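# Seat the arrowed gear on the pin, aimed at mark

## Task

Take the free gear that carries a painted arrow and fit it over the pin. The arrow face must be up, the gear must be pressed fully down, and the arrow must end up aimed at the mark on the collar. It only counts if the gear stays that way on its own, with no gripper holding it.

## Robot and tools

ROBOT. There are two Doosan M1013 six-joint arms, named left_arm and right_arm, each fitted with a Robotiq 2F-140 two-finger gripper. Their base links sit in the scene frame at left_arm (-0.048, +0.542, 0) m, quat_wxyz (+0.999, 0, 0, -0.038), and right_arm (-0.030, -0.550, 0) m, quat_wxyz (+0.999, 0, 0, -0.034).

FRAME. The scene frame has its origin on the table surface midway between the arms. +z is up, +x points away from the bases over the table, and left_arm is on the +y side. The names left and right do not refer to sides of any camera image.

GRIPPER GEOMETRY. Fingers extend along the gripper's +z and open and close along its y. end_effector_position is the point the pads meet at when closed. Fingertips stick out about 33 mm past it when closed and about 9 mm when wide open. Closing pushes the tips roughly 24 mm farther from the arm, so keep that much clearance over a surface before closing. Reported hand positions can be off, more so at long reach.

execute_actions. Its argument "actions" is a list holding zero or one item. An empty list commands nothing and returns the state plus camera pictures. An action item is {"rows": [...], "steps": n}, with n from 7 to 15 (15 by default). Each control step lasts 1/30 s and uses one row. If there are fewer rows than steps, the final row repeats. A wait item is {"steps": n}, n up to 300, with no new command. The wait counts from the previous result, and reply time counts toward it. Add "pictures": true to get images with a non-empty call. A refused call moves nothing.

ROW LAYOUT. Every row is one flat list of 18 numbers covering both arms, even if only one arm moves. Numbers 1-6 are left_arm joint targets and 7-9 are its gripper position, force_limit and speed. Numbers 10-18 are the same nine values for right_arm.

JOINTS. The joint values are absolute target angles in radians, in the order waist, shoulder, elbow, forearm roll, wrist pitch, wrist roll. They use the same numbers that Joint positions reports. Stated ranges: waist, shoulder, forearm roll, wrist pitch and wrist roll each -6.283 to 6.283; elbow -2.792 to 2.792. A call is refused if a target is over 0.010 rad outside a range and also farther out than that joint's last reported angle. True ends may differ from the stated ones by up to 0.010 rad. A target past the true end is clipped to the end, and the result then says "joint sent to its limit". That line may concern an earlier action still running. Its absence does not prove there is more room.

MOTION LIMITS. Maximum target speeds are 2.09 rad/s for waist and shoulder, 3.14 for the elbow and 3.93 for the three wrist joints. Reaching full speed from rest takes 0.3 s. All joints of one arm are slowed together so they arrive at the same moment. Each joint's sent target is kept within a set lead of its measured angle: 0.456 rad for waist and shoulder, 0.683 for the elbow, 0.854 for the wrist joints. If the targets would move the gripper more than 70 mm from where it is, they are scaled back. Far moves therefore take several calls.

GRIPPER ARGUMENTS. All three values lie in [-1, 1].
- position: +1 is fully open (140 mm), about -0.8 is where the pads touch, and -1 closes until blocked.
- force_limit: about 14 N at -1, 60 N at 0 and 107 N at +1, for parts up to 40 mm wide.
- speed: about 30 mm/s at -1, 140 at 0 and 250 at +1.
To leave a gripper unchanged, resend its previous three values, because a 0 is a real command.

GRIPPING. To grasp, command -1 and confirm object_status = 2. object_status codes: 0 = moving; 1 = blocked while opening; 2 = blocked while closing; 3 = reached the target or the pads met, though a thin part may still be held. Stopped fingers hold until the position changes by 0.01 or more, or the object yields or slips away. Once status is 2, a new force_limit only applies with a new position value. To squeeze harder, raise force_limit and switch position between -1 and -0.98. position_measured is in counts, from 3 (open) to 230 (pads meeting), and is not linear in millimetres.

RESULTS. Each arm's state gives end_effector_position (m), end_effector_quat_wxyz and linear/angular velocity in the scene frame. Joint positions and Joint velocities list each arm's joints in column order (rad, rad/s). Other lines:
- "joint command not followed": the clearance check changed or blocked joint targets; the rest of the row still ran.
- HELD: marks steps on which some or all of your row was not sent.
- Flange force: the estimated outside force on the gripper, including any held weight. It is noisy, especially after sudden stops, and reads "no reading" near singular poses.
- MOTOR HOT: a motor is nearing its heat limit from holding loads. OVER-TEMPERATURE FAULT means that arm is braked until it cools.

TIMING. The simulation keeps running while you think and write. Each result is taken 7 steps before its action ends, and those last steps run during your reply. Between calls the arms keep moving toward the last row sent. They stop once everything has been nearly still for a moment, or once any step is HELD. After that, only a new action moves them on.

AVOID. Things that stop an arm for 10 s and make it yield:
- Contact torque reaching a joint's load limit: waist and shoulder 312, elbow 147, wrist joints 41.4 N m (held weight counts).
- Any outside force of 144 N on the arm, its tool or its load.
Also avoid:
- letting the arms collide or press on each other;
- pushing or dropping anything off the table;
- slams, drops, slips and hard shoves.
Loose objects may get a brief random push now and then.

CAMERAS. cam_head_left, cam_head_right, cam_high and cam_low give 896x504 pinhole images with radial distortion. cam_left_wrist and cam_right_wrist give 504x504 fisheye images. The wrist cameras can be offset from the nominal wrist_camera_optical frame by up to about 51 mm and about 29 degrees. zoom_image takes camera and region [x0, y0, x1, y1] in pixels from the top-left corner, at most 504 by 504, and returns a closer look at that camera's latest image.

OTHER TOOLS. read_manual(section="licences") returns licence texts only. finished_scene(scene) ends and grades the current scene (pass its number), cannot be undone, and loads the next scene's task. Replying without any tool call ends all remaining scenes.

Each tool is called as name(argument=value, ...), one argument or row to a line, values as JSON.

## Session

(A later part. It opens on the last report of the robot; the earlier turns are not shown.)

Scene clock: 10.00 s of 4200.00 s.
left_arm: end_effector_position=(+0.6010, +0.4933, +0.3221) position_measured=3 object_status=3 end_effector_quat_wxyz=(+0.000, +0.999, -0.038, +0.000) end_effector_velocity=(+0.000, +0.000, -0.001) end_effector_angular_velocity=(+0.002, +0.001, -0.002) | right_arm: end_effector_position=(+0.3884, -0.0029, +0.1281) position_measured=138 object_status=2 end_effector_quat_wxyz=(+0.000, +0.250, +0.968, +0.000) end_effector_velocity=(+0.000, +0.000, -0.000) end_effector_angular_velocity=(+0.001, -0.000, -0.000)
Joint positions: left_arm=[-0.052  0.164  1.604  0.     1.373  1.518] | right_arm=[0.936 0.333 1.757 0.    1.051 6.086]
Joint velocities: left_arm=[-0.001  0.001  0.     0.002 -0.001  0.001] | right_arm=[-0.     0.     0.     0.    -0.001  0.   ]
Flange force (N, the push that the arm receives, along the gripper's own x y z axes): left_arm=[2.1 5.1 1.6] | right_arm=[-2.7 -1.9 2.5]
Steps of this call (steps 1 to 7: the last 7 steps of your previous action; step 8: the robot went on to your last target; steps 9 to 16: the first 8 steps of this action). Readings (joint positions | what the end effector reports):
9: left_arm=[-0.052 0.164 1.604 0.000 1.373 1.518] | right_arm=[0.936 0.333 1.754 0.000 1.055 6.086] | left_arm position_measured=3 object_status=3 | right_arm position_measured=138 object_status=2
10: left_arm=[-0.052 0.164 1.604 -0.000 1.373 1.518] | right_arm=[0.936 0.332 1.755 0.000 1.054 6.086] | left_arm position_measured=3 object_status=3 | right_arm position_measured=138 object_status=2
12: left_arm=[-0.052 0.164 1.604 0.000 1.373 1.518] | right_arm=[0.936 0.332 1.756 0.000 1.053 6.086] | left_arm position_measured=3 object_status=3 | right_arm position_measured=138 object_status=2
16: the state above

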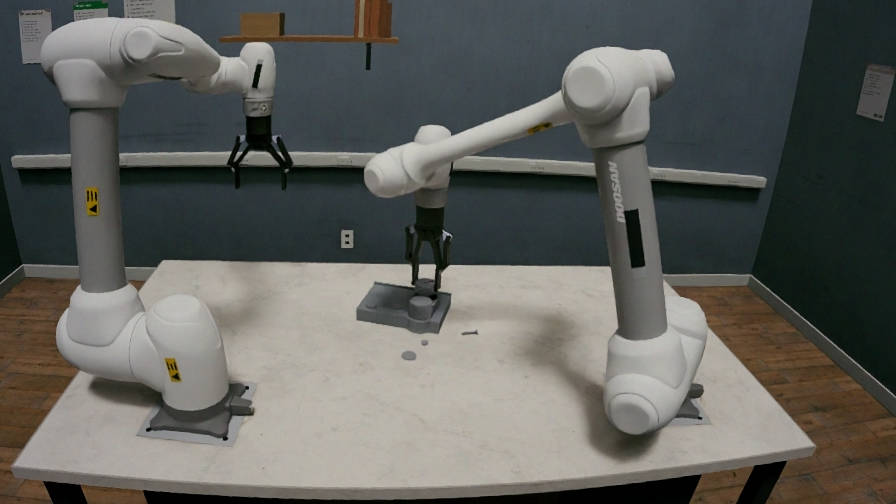

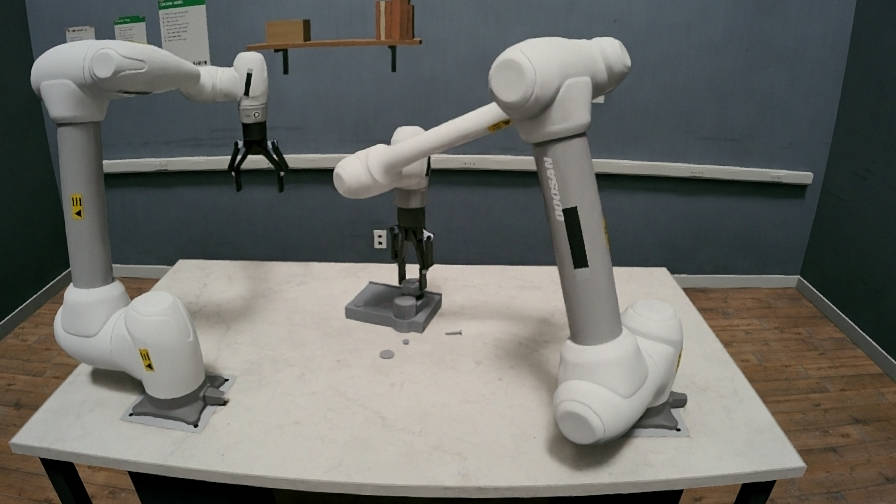

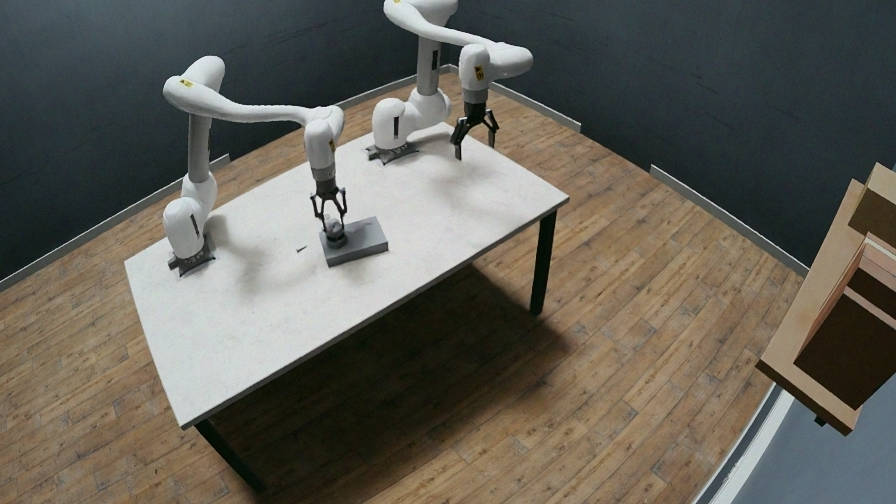

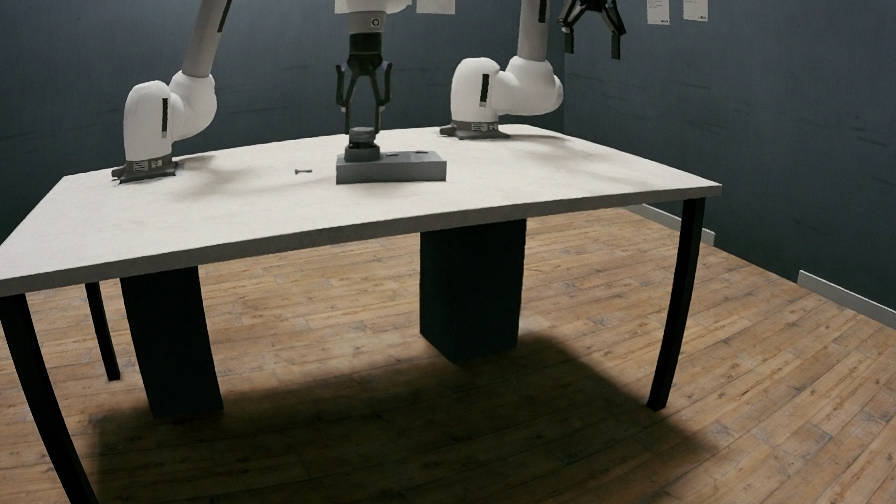

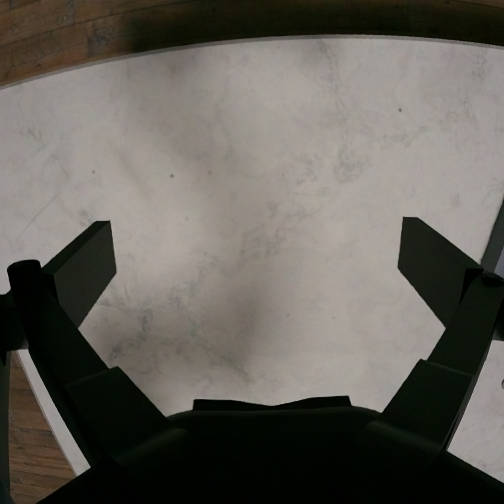

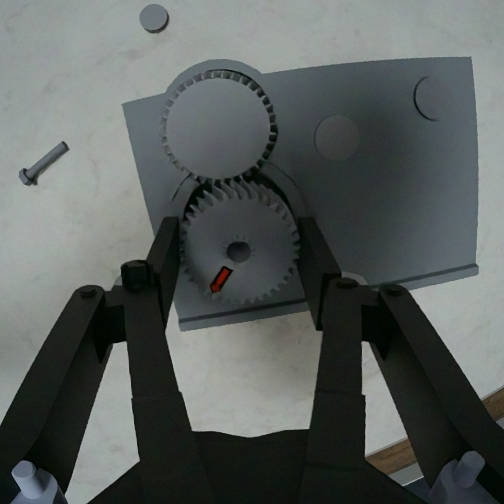

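execute_actions(
  actions=[
    {"rows":[[-0.052,0.164,1.604,0,1.373,1.518,1,0,0,0.936,0.3334,1.7574,0,1.0508,6.14,-1,-0.4,-0.6],[-0.052,0.164,1.604,0,1.373,1.518,1,0,0,0.936,0.3334,1.7574,0,1.0508,6.14,-1,-0.4,-0.6],[-0.052,0.164,1.604,0,1.373,1.518,1,0,0,0.936,0.3342,1.7583,0,1.0491,6.14,-1,-0.4,-0.6],[-0.052,0.164,1.604,0,1.373,1.518,1,0,0,0.936,0.335,1.7592,0,1.0474,6.14,-1,-0.4,-0.6]]},
  ],
  pictures=true,
)

zoom_image(
  camera="cam_right_wrist",
  region=[180, 150, 280, 220],
)

Scene clock: 10.60 s of 4200.00 s.
left_arm: end_effector_position=(+0.6010, +0.4933, +0.3221) position_measured=3 object_status=3 end_effector_quat_wxyz=(+0.000, +0.999, -0.038, +0.000) end_effector_velocity=(-0.000, -0.000, +0.001) end_effector_angular_velocity=(-0.002, +0.000, +0.001) | right_arm: end_effector_position=(+0.3885, -0.0030, +0.1262) position_measured=138 object_status=2 end_effector_quat_wxyz=(+0.000, +0.276, +0.961, +0.000) end_effector_velocity=(-0.001, -0.000, -0.001) end_effector_angular_velocity=(-0.001, +0.000, -0.000)
Joint positions: left_arm=[-0.052  0.164  1.604  0.     1.373  1.518] | right_arm=[ 0.936  0.335  1.759 -0.     1.047  6.14 ]
Joint velocities: left_arm=[ 0.    -0.    -0.001 -0.002  0.001  0.   ] | right_arm=[ 0.     0.     0.002  0.    -0.002  0.001]
Flange force (N, the push that the arm receives, along the gripper's own x y z axes): left_arm=[3.2 7.2 1.8] | right_arm=[-7.9 2.5 -3.0]
Steps of this call (steps 1 to 7: the last 7 steps of your previous action; steps 8 to 10: the robot went on to your last target; steps 11 to 18: the first 8 steps of this action). Readings (joint positions | what the end effector reports):
11: left_arm=[-0.052 0.164 1.604 0.000 1.373 1.518] | right_arm=[0.936 0.333 1.757 0.000 1.051 6.087] | left_arm position_measured=3 object_status=3 | right_arm position_measured=138 object_status=2
12: left_arm=[-0.052 0.164 1.604 0.000 1.373 1.518] | right_arm=[0.936 0.333 1.757 0.000 1.051 6.095] | left_arm position_measured=3 object_status=3 | right_arm position_measured=138 object_status=2
14: left_arm=[-0.052 0.164 1.604 0.000 1.373 1.518] | right_arm=[0.936 0.334 1.758 -0.000 1.050 6.133] | left_arm position_measured=3 object_status=3 | right_arm position_measured=138 object_status=2
18: the state above

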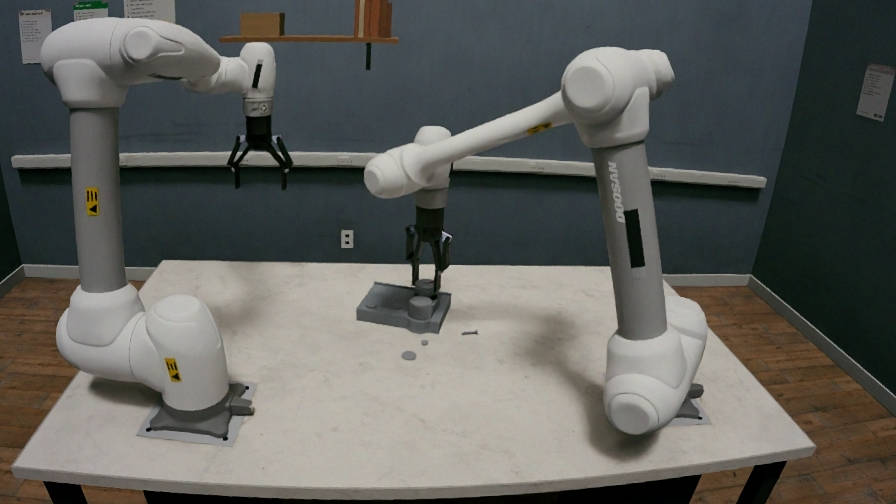

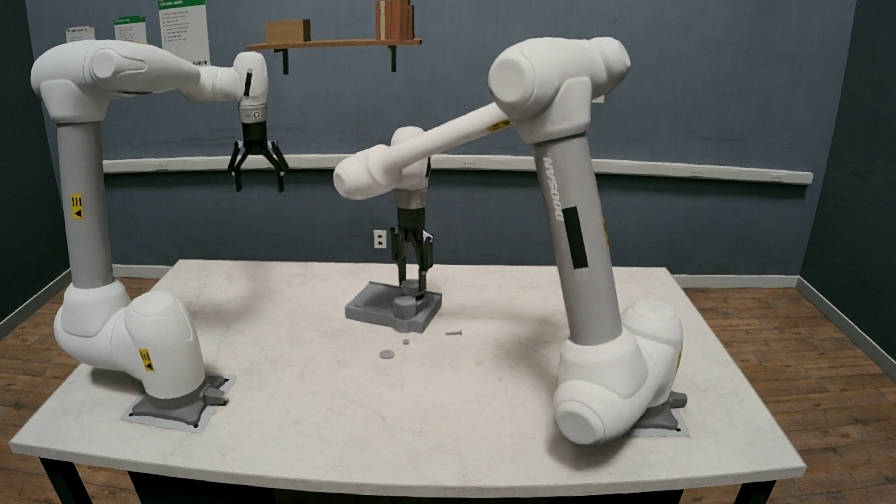

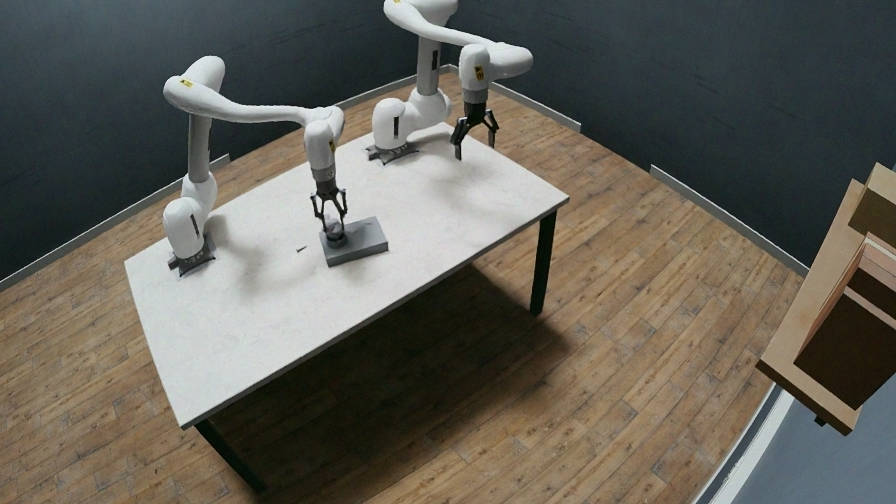

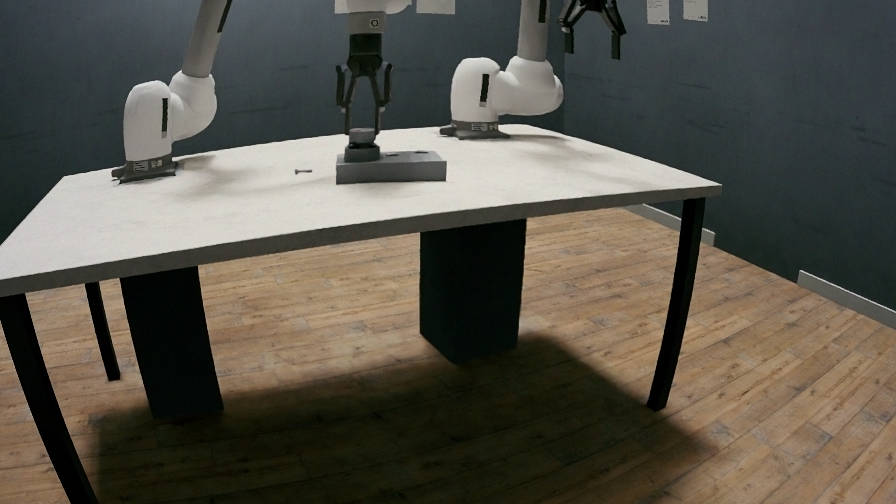

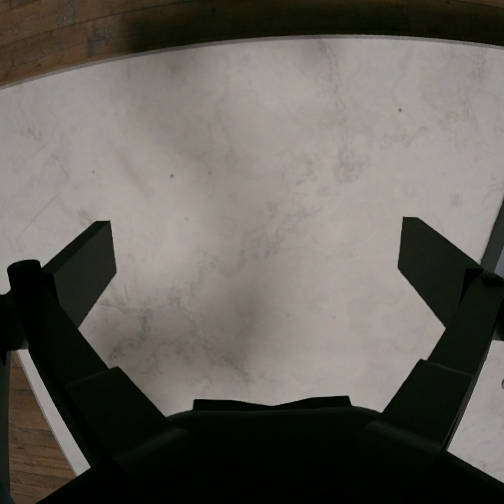

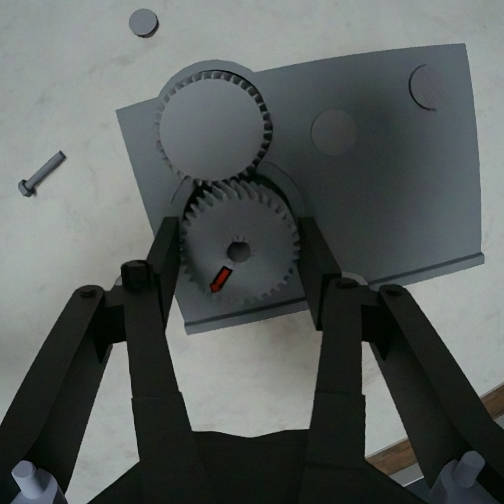

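Region (180, 150, 280, 220) of cam_right_wrist's 504x504 image, scaled by 5.040, with more detail than that image has; it fills the top 353 rows of this view, and the rest is white.

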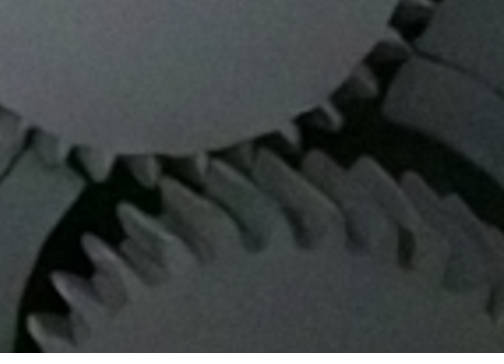

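execute_actions(
  actions=[
    {"rows":[[-0.052,0.164,1.604,0,1.373,1.518,1,0,0,0.9356,0.3358,1.7601,0,1.0457,6.14,-1,-0.4,-0.6],[-0.052,0.164,1.604,0,1.373,1.518,1,0,0,0.9356,0.3366,1.761,0,1.044,6.132,-1,-0.4,-0.6],[-0.052,0.164,1.604,0,1.373,1.518,1,0,0,0.9356,0.3374,1.7619,0,1.0423,6.123,-1,-0.4,-0.6],[-0.052,0.164,1.604,0,1.373,1.518,1,0,0,0.9356,0.3383,1.7628,0,1.0405,6.114,-1,-0.4,-0.6]]},
  ],
)

Scene clock: 11.10 s of 4200.00 s.
left_arm: end_effector_position=(+0.6010, +0.4933, +0.3221) position_measured=3 object_status=3 end_effector_quat_wxyz=(+0.000, +0.999, -0.038, +0.000) end_effector_velocity=(-0.000, -0.002, +0.000) end_effector_angular_velocity=(+0.000, -0.002, -0.003) | right_arm: end_effector_position=(+0.3886, -0.0031, +0.1223) position_measured=138 object_status=2 end_effector_quat_wxyz=(+0.000, +0.264, +0.965, +0.000) end_effector_velocity=(-0.001, +0.001, -0.002) end_effector_angular_velocity=(+0.001, -0.001, +0.005)
Joint positions: left_arm=[-0.052  0.164  1.604  0.     1.373  1.518] | right_arm=[0.936 0.338 1.763 0.    1.041 6.114]
Joint velocities: left_arm=[-0.003 -0.001  0.     0.    -0.001  0.   ] | right_arm=[ 0.002  0.001  0.002 -0.    -0.004 -0.003]
Flange force (N, the push that the arm receives, along the gripper's own x y z axes): left_arm=[1.9 4.6 1.5] | right_arm=[-9.0 -6.1 -43.3]
Steps of this call (steps 1 to 7: the last 7 steps of your previous action; steps 8 to 15: the first 8 steps of this action). Readings (joint positions | what the end effector reports):
8: left_arm=[-0.052 0.164 1.604 -0.000 1.373 1.518] | right_arm=[0.936 0.335 1.759 -0.000 1.047 6.140] | left_arm position_measured=3 object_status=3 | right_arm position_measured=138 object_status=2
9: left_arm=[-0.052 0.164 1.604 0.000 1.373 1.518] | right_arm=[0.936 0.335 1.760 -0.000 1.046 6.140] | left_arm position_measured=3 object_status=3 | right_arm position_measured=138 object_status=2
11: left_arm=[-0.052 0.164 1.604 0.000 1.373 1.518] | right_arm=[0.936 0.337 1.761 -0.000 1.043 6.128] | left_arm position_measured=3 object_status=3 | right_arm position_measured=138 object_status=2
15: the state above

Probably lagging in twist; rotate more CCW in place.

execute_actions(
  actions=[
    {"rows":[[-0.052,0.164,1.604,0,1.373,1.518,1,0,0,0.9356,0.3383,1.7628,0,1.0405,6.09,-1,-0.4,-0.6]]},
  ],
  pictures=true,
)

zoom_image(
  camera="cam_right_wrist",
  region=[160, 150, 320, 310],
)

Scene clock: 11.60 s of 4200.00 s.
left_arm: end_effector_position=(+0.6010, +0.4933, +0.3221) position_measured=3 object_status=3 end_effector_quat_wxyz=(+0.000, +0.999, -0.038, +0.000) end_effector_velocity=(-0.001, +0.000, +0.000) end_effector_angular_velocity=(+0.001, -0.001, -0.000) | right_arm: end_effector_position=(+0.3886, -0.0032, +0.1219) position_measured=138 object_status=2 end_effector_quat_wxyz=(-0.000, +0.252, +0.968, -0.000) end_effector_velocity=(+0.000, +0.001, +0.001) end_effector_angular_velocity=(+0.002, -0.001, +0.001)
Joint positions: left_arm=[-0.052  0.164  1.604  0.     1.373  1.518] | right_arm=[0.936 0.338 1.763 0.    1.04  6.09 ]
Joint velocities: left_arm=[-0.    -0.002  0.002  0.001 -0.001 -0.   ] | right_arm=[ 0.001 -0.    -0.002 -0.    -0.    -0.   ]
Flange force (N, the push that the arm receives, along the gripper's own x y z axes): left_arm=[0.7 4.7 2.1] | right_arm=[-3.4 1.6 -26.8]
Steps of this call (steps 1 to 7: the last 7 steps of your previous action; steps 8 to 15: the first 8 steps of this action). Readings (joint positions | what the end effector reports):
8: left_arm=[-0.052 0.164 1.604 0.000 1.373 1.518] | right_arm=[0.936 0.338 1.763 0.000 1.041 6.114] | left_arm position_measured=3 object_status=3 | right_arm position_measured=138 object_status=2
9: left_arm=[-0.052 0.164 1.604 -0.000 1.373 1.518] | right_arm=[0.936 0.338 1.763 0.000 1.040 6.106] | left_arm position_measured=3 object_status=3 | right_arm position_measured=138 object_status=2
11: left_arm=[-0.052 0.164 1.604 0.000 1.373 1.518] | right_arm=[0.936 0.338 1.763 0.000 1.040 6.091] | left_arm position_measured=3 object_status=3 | right_arm position_measured=138 object_status=2
15: the state above

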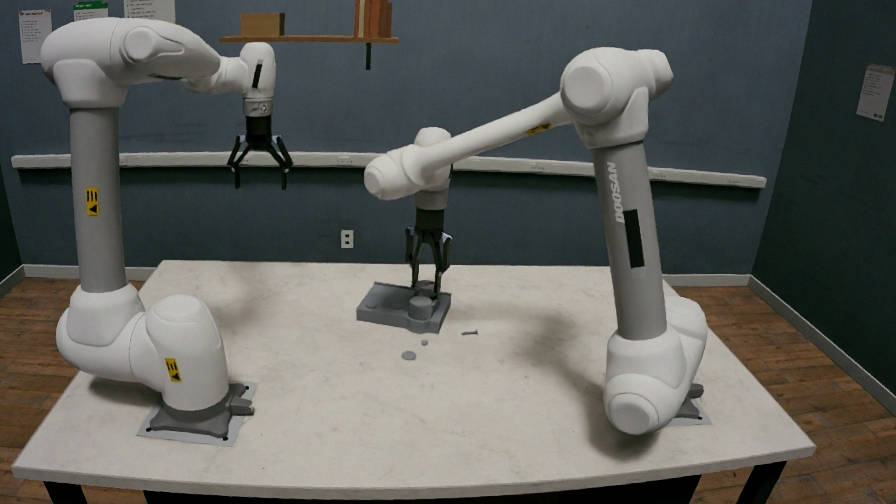

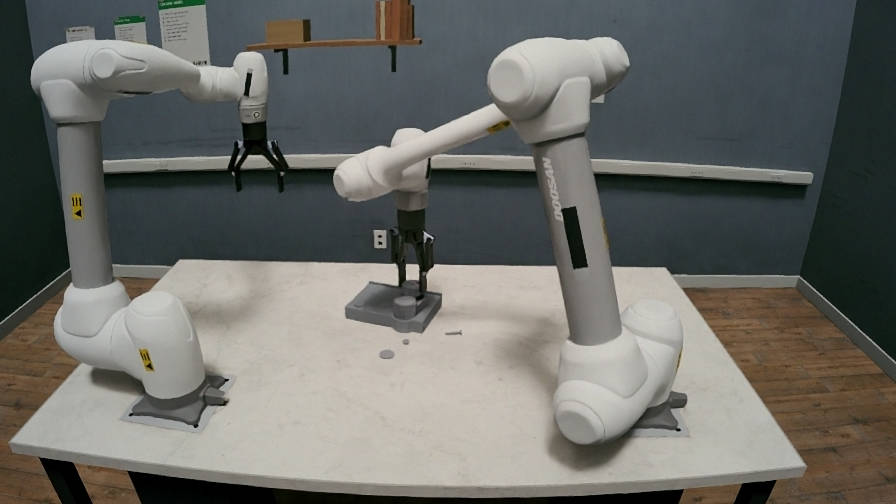

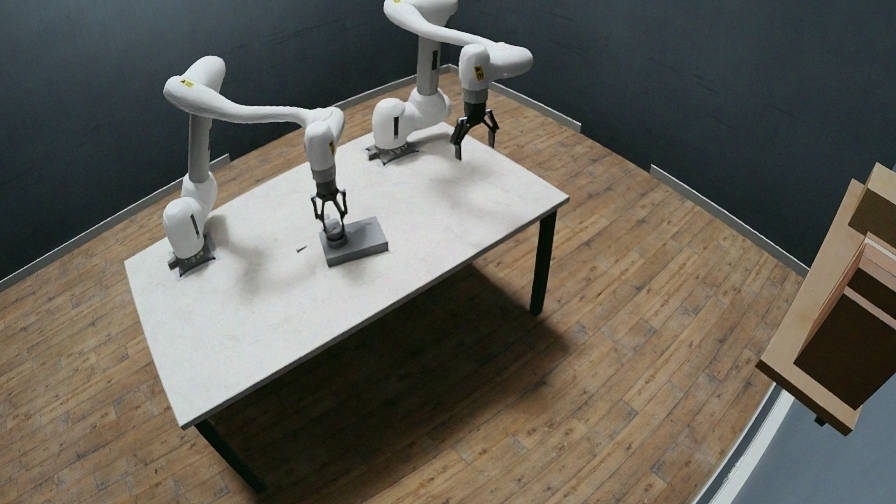

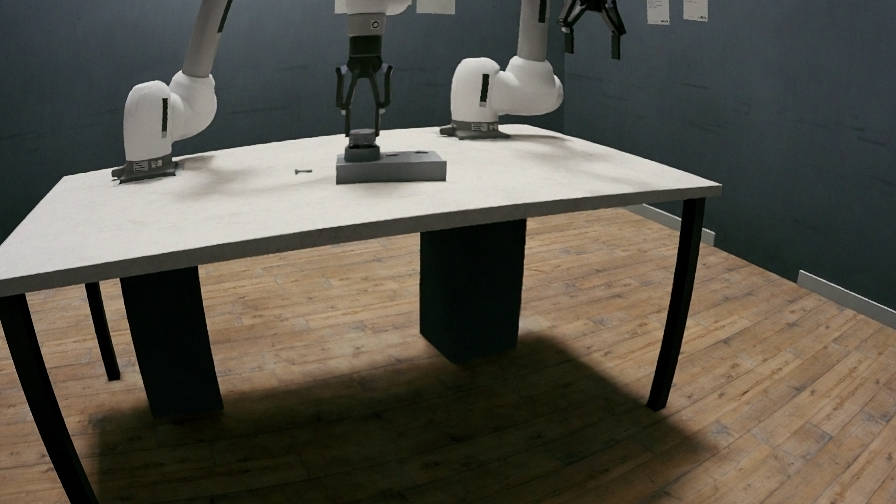

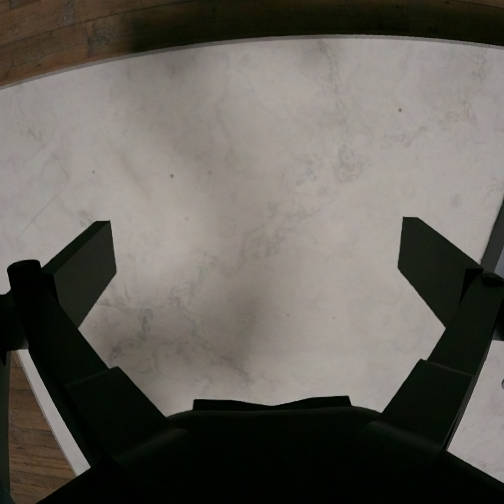

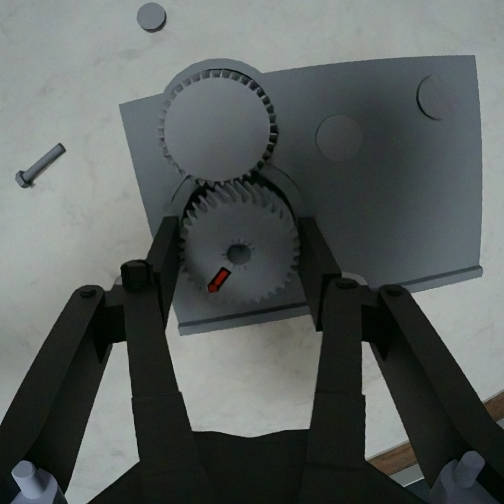

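Region (160, 150, 320, 310) of cam_right_wrist's 504x504 image, scaled by 3.150, with more detail than that image has.

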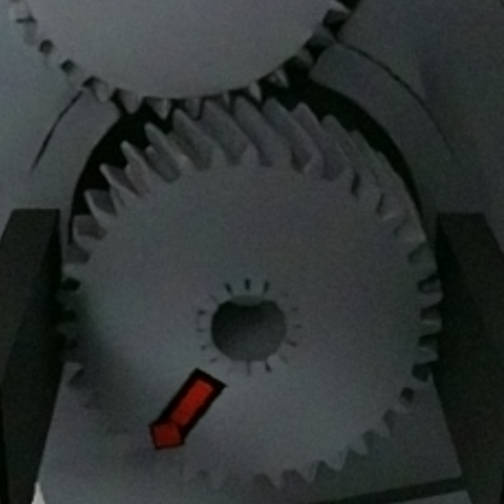

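execute_actions(
  actions=[
    {"rows":[[-0.052,0.164,1.604,0,1.373,1.518,1,0,0,0.9362,0.3358,1.7601,0,1.0457,6.09,-1,-0.4,-0.6],[-0.052,0.164,1.604,0,1.373,1.518,1,0,0,0.9362,0.3358,1.7601,0,1.0457,6.09,-1,-0.4,-0.6],[-0.052,0.164,1.604,0,1.373,1.518,1,0,0,0.9362,0.3358,1.7601,0,1.0457,6.09,-1,-0.4,-0.6],[-0.052,0.164,1.604,0,1.373,1.518,1,0,0,0.9362,0.3358,1.7601,0,1.0457,6.09,-1,-0.4,-0.6],[-0.052,0.164,1.604,0,1.373,1.518,1,0,0,0.9372,0.3358,1.7601,0,1.0457,5.94,-1,-0.4,-0.6]]},
  ],
)

execute_actions(
  actions=[
    {"steps":8},
  ],
  pictures=true,
)

zoom_image(
  camera="cam_right_wrist",
  region=[160, 150, 320, 310],
)

Scene clock: 12.17 s of 4200.00 s.
left_arm: end_effector_position=(+0.6010, +0.4933, +0.3221) position_measured=3 object_status=3 end_effector_quat_wxyz=(+0.000, +0.999, -0.038, +0.000) end_effector_velocity=(-0.000, -0.000, +0.001) end_effector_angular_velocity=(-0.000, +0.000, -0.001) | right_arm: end_effector_position=(+0.3880, -0.0028, +0.1250) position_measured=138 object_status=2 end_effector_quat_wxyz=(-0.000, +0.219, +0.976, -0.000) end_effector_velocity=(-0.007, +0.003, +0.000) end_effector_angular_velocity=(-0.004, +0.003, +1.241)
Joint positions: left_arm=[-0.052  0.164  1.604  0.     1.373  1.518] | right_arm=[0.937 0.336 1.76  0.    1.046 6.022]
Joint velocities: left_arm=[-0.    -0.    -0.001 -0.     0.002  0.001] | right_arm=[ 0.01  -0.001  0.    -0.     0.006 -1.23 ]
Flange force (N, the push that the arm receives, along the gripper's own x y z axes): left_arm=[2.6 5.5 1.3] | right_arm=[-9.5 2.9 -1.7]
Steps of this call (steps 1 to 7: the last 7 steps of your previous action; steps 8 to 9: the robot went on to your last target; steps 10 to 17: the first 8 steps of this action). Readings (joint positions | what the end effector reports):
10: left_arm=[-0.052 0.164 1.604 0.000 1.373 1.518] | right_arm=[0.936 0.338 1.763 0.000 1.041 6.090] | left_arm position_measured=3 object_status=3 | right_arm position_measured=138 object_status=2
11: left_arm=[-0.052 0.164 1.604 0.000 1.373 1.518] | right_arm=[0.936 0.337 1.762 0.000 1.043 6.090] | left_arm position_measured=3 object_status=3 | right_arm position_measured=138 object_status=2
13: left_arm=[-0.052 0.164 1.604 0.000 1.373 1.518] | right_arm=[0.936 0.336 1.760 0.000 1.045 6.090] | left_arm position_measured=3 object_status=3 | right_arm position_measured=138 object_status=2
17: the state above

Scene clock: 12.43 s of 4200.00 s.
left_arm: end_effector_position=(+0.6010, +0.4933, +0.3221) position_measured=3 object_status=3 end_effector_quat_wxyz=(+0.000, +0.999, -0.038, +0.000) end_effector_velocity=(-0.000, +0.002, -0.001) end_effector_angular_velocity=(+0.003, +0.003, +0.002) | right_arm: end_effector_position=(+0.3877, -0.0026, +0.1251) position_measured=138 object_status=2 end_effector_quat_wxyz=(-0.000, +0.178, +0.984, -0.000) end_effector_velocity=(-0.000, +0.001, +0.001) end_effector_angular_velocity=(+0.000, -0.000, +0.002)
Joint positions: left_arm=[-0.052  0.164  1.604  0.     1.373  1.518] | right_arm=[0.937 0.336 1.76  0.    1.046 5.94 ]
Joint velocities: left_arm=[ 0.001  0.002  0.     0.003  0.002 -0.001] | right_arm=[ 0.001 -0.    -0.001  0.     0.001 -0.001]
Flange force (N, the push that the arm receives, along the gripper's own x y z axes): left_arm=[3.5 4.8 2.7] | right_arm=[-3.9 -7.2 1.9]
Kept back: nothing.
Steps of this call (steps 1 to 7: the last 7 steps of your previous action; step 8: the robot went on to your last target). Readings (joint positions | what the end effector reports):
1: left_arm=[-0.052 0.164 1.604 0.000 1.373 1.518] | right_arm=[0.937 0.336 1.760 0.000 1.046 5.983] | left_arm position_measured=3 object_status=3 | right_arm position_measured=138 object_status=2
2: left_arm=[-0.052 0.164 1.604 0.000 1.373 1.518] | right_arm=[0.937 0.336 1.760 0.000 1.046 5.956] | left_arm position_measured=3 object_status=3 | right_arm position_measured=138 object_status=2
4: left_arm=[-0.052 0.164 1.604 0.000 1.373 1.518] | right_arm=[0.937 0.336 1.760 0.000 1.046 5.941] | left_arm position_measured=3 object_status=3 | right_arm position_measured=138 object_status=2
8: the state above

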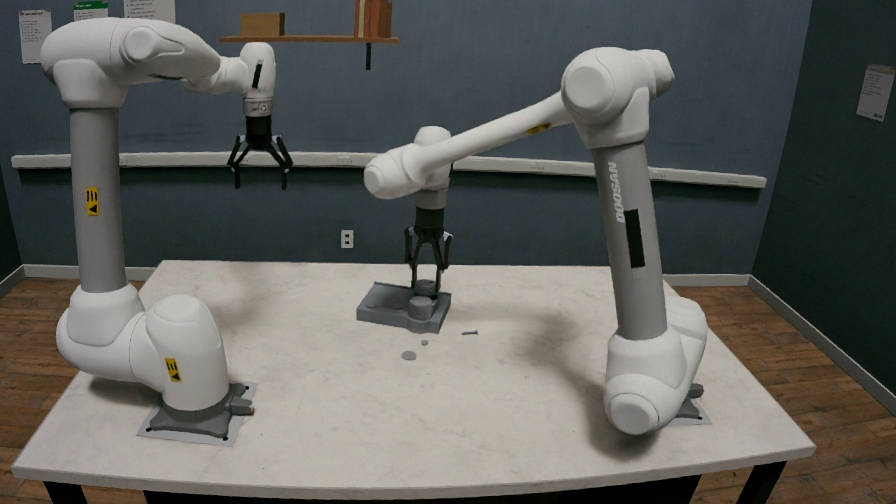

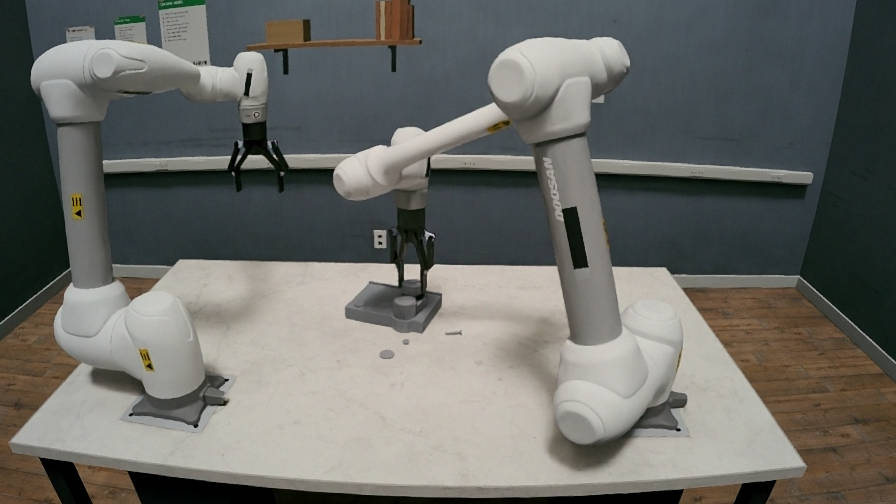

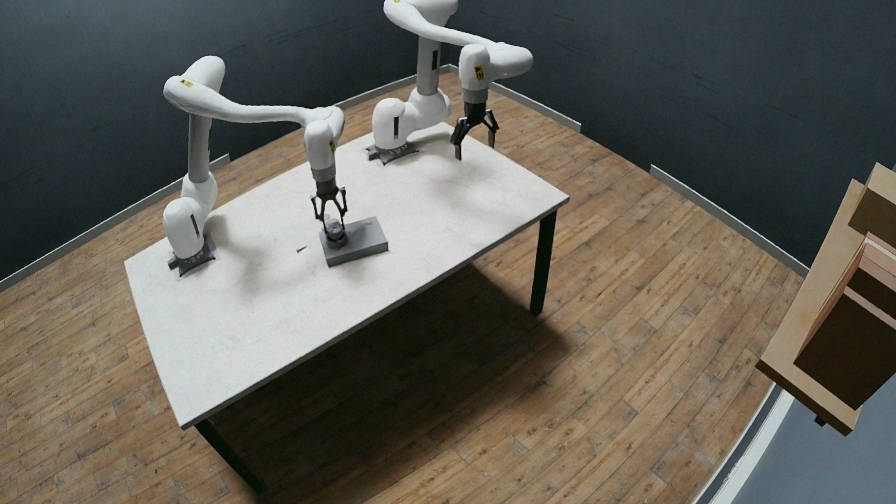

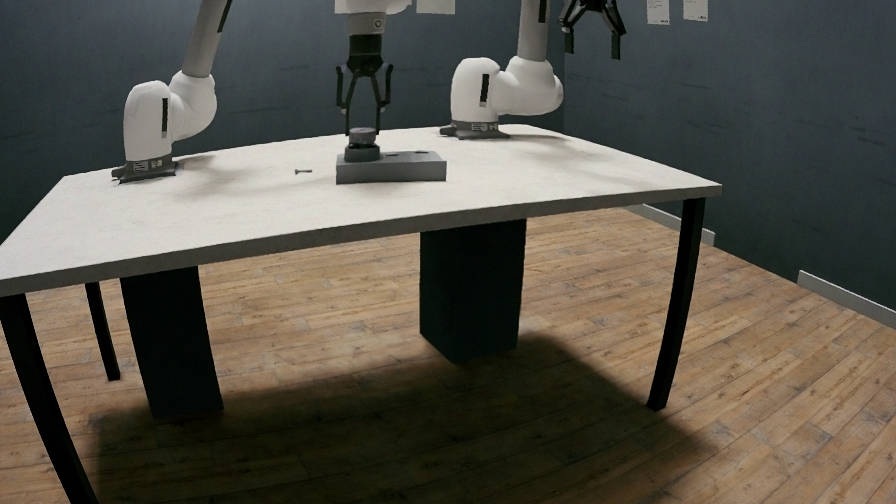

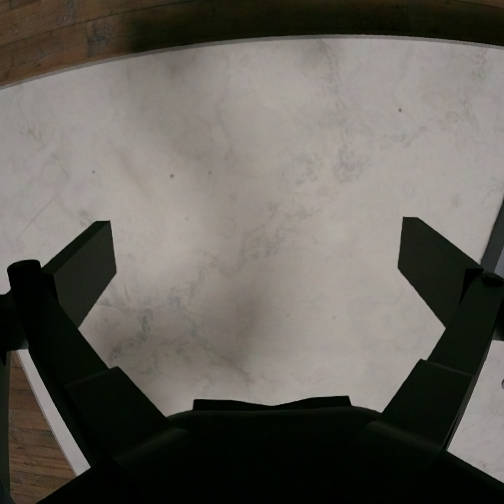

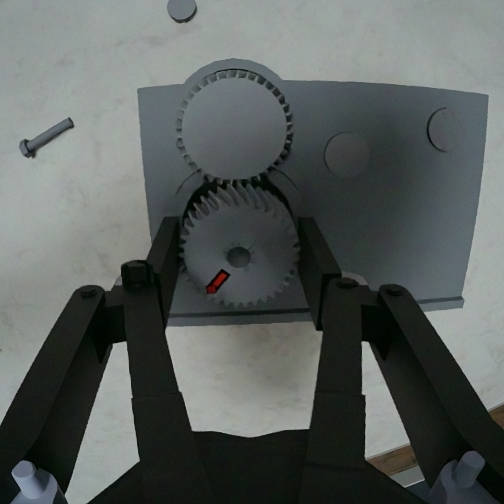

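Region (160, 150, 320, 310) of cam_right_wrist's 504x504 image, scaled by 3.150, with more detail than that image has.

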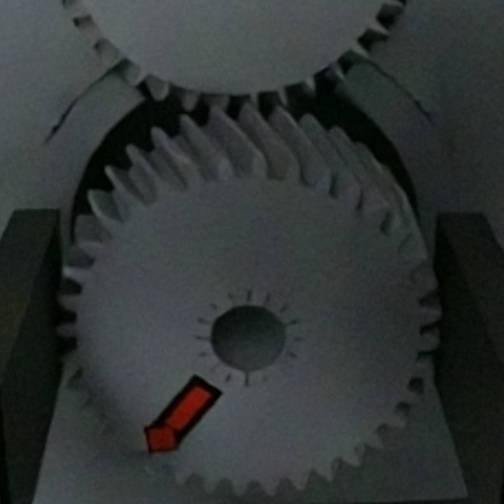

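execute_actions(
  actions=[
    {"rows":[[-0.052,0.164,1.604,0,1.373,1.518,1,0,0,0.9372,0.3345,1.7599,0,1.0472,5.94,-1,-0.4,-0.6],[-0.052,0.164,1.604,0,1.373,1.518,1,0,0,0.9372,0.3345,1.7599,0,1.0472,5.94,-1,-0.4,-0.6],[-0.052,0.164,1.604,0,1.373,1.518,1,0,0,0.9372,0.3345,1.7599,0,1.0472,5.88,-1,-0.4,-0.6],[-0.052,0.164,1.604,0,1.373,1.518,1,0,0,0.9372,0.3345,1.7599,0,1.0472,5.88,-1,-0.4,-0.6],[-0.052,0.164,1.604,0,1.373,1.518,1,0,0,0.9372,0.3345,1.7599,0,1.0472,5.88,-1,-0.4,-0.6],[-0.052,0.164,1.604,0,1.373,1.518,1,0,0,0.9372,0.3345,1.7599,0,1.0472,5.88,-1,-0.4,-0.6],[-0.052,0.164,1.604,0,1.373,1.518,1,0,0,0.9372,0.3345,1.7599,0,1.0472,5.88,-1,-0.4,-0.6],[-0.052,0.164,1.604,0,1.373,1.518,1,0,0,0.9392,0.3338,1.7609,0,1.0469,5.88,-1,-0.4,-0.6]]},
  ],
)

execute_actions(
  actions=[
    {"steps":8},
  ],
  pictures=true,
)

zoom_image(
  camera="cam_right_wrist",
  region=[160, 150, 320, 310],
)

Scene clock: 13.17 s of 4200.00 s.
left_arm: end_effector_position=(+0.6010, +0.4933, +0.3221) position_measured=3 object_status=3 end_effector_quat_wxyz=(+0.000, +0.999, -0.038, +0.000) end_effector_velocity=(-0.000, -0.000, -0.002) end_effector_angular_velocity=(-0.001, +0.004, +0.000) | right_arm: end_effector_position=(+0.3875, -0.0026, +0.1262) position_measured=138 object_status=2 end_effector_quat_wxyz=(+0.000, +0.149, +0.989, +0.000) end_effector_velocity=(-0.008, +0.007, +0.004) end_effector_angular_velocity=(+0.005, -0.004, +0.025)
Joint positions: left_arm=[-0.052  0.164  1.604  0.     1.373  1.518] | right_arm=[ 0.937  0.334  1.76  -0.     1.047  5.88 ]
Joint velocities: left_arm=[-0.     0.002  0.001 -0.001  0.001 -0.   ] | right_arm=[ 0.015 -0.005 -0.001  0.    -0.001 -0.01 ]
Flange force (N, the push that the arm receives, along the gripper's own x y z axes): left_arm=[3.2 5.8 2.4] | right_arm=[-6.7 -8.8 2.6]
Steps of this call (steps 1 to 14: the robot went on to your last target; steps 15 to 22: the first 8 steps of this action). Readings (joint positions | what the end effector reports):
15: left_arm=[-0.052 0.164 1.604 0.000 1.373 1.518] | right_arm=[0.937 0.336 1.760 0.000 1.046 5.940] | left_arm position_measured=3 object_status=3 | right_arm position_measured=138 object_status=2
16: left_arm=[-0.052 0.164 1.604 -0.000 1.373 1.518] | right_arm=[0.937 0.335 1.760 -0.000 1.046 5.940] | left_arm position_measured=3 object_status=3 | right_arm position_measured=138 object_status=2
18: left_arm=[-0.052 0.164 1.604 -0.000 1.373 1.518] | right_arm=[0.937 0.335 1.760 -0.000 1.047 5.931] | left_arm position_measured=3 object_status=3 | right_arm position_measured=138 object_status=2
22: the state above

Scene clock: 13.43 s of 4200.00 s.
left_arm: end_effector_position=(+0.6010, +0.4933, +0.3221) position_measured=3 object_status=3 end_effector_quat_wxyz=(+0.000, +0.999, -0.038, +0.000) end_effector_velocity=(+0.001, -0.001, +0.001) end_effector_angular_velocity=(-0.001, -0.002, -0.001) | right_arm: end_effector_position=(+0.3862, -0.0023, +0.1262) position_measured=138 object_status=2 end_effector_quat_wxyz=(+0.000, +0.148, +0.989, -0.000) end_effector_velocity=(-0.000, -0.001, -0.001) end_effector_angular_velocity=(-0.001, +0.000, -0.000)
Joint positions: left_arm=[-0.052  0.164  1.604  0.     1.373  1.518] | right_arm=[ 0.939  0.334  1.761 -0.     1.047  5.88 ]
Joint velocities: left_arm=[-0.     0.001 -0.002 -0.001 -0.001  0.   ] | right_arm=[-0.     0.     0.001 -0.    -0.    -0.   ]
Flange force (N, the push that the arm receives, along the gripper's own x y z axes): left_arm=[2.7 5.3 1.4] | right_arm=[-10.3 -8.4 0.6]
Kept back: nothing.
Steps of this call (steps 1 to 7: the last 7 steps of your previous action; step 8: the robot went on to your last target). Readings (joint positions | what the end effector reports):
1: left_arm=[-0.052 0.164 1.604 0.000 1.373 1.518] | right_arm=[0.938 0.334 1.760 -0.000 1.047 5.880] | left_arm position_measured=3 object_status=3 | right_arm position_measured=138 object_status=2
2: left_arm=[-0.052 0.164 1.604 0.000 1.373 1.518] | right_arm=[0.939 0.334 1.760 -0.000 1.047 5.880] | left_arm position_measured=3 object_status=3 | right_arm position_measured=138 object_status=2
4: left_arm=[-0.052 0.164 1.604 -0.000 1.373 1.518] | right_arm=[0.939 0.334 1.761 -0.000 1.047 5.880] | left_arm position_measured=3 object_status=3 | right_arm position_measured=138 object_status=2
8: the state above

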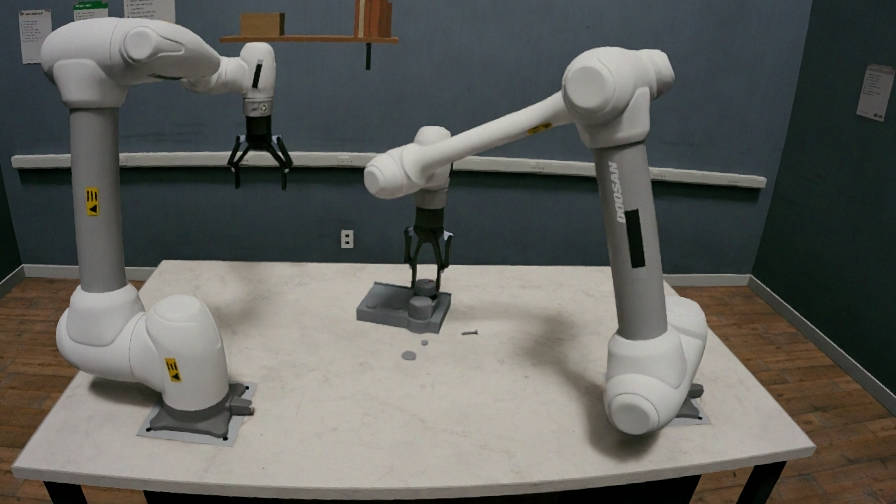

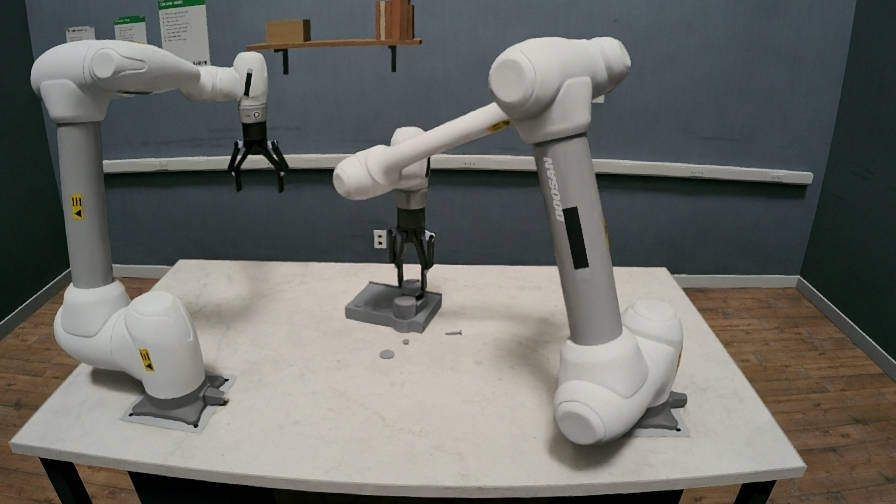

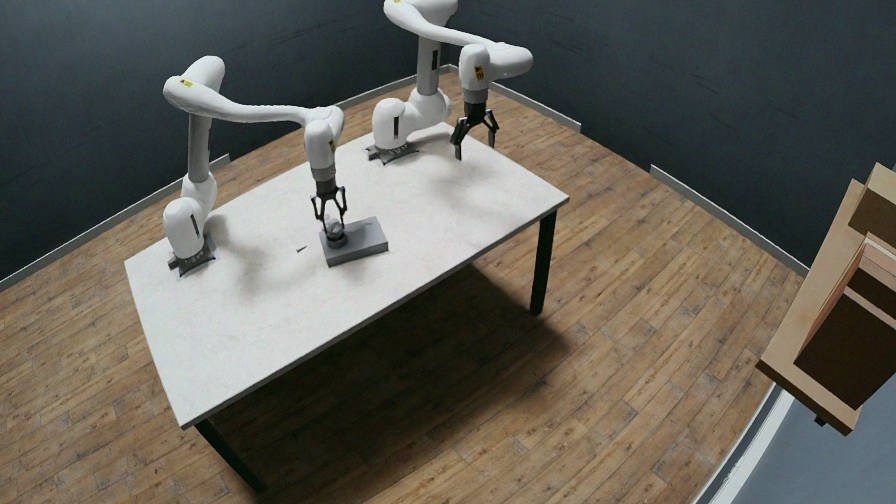

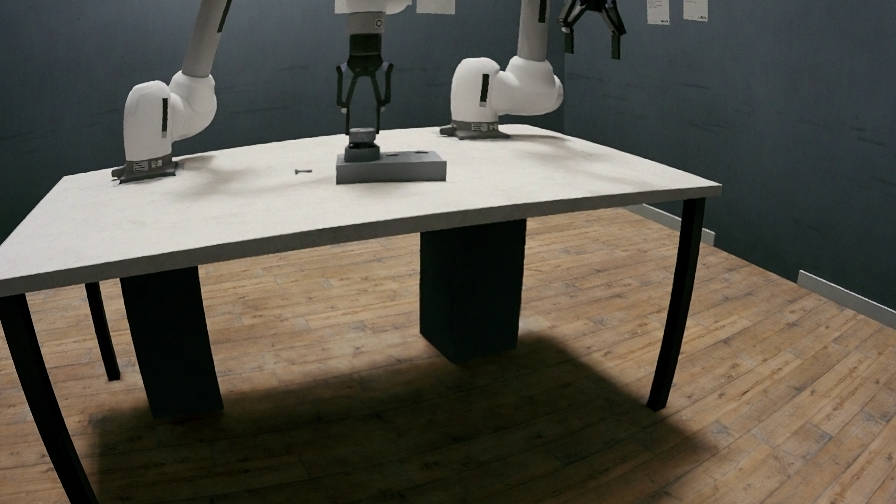

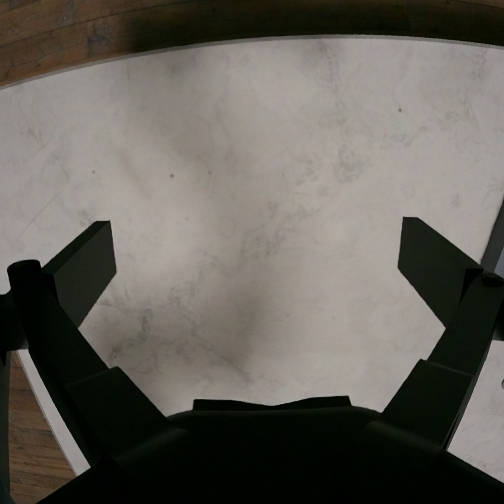

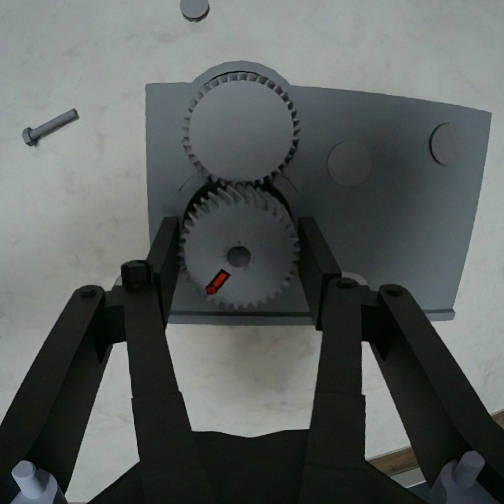

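Region (160, 150, 320, 310) of cam_right_wrist's 504x504 image, scaled by 3.150, with more detail than that image has.

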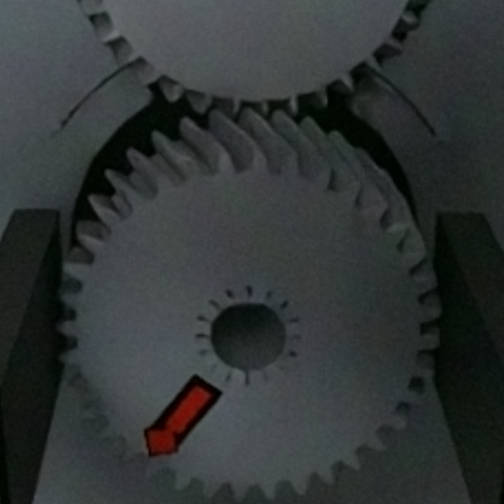

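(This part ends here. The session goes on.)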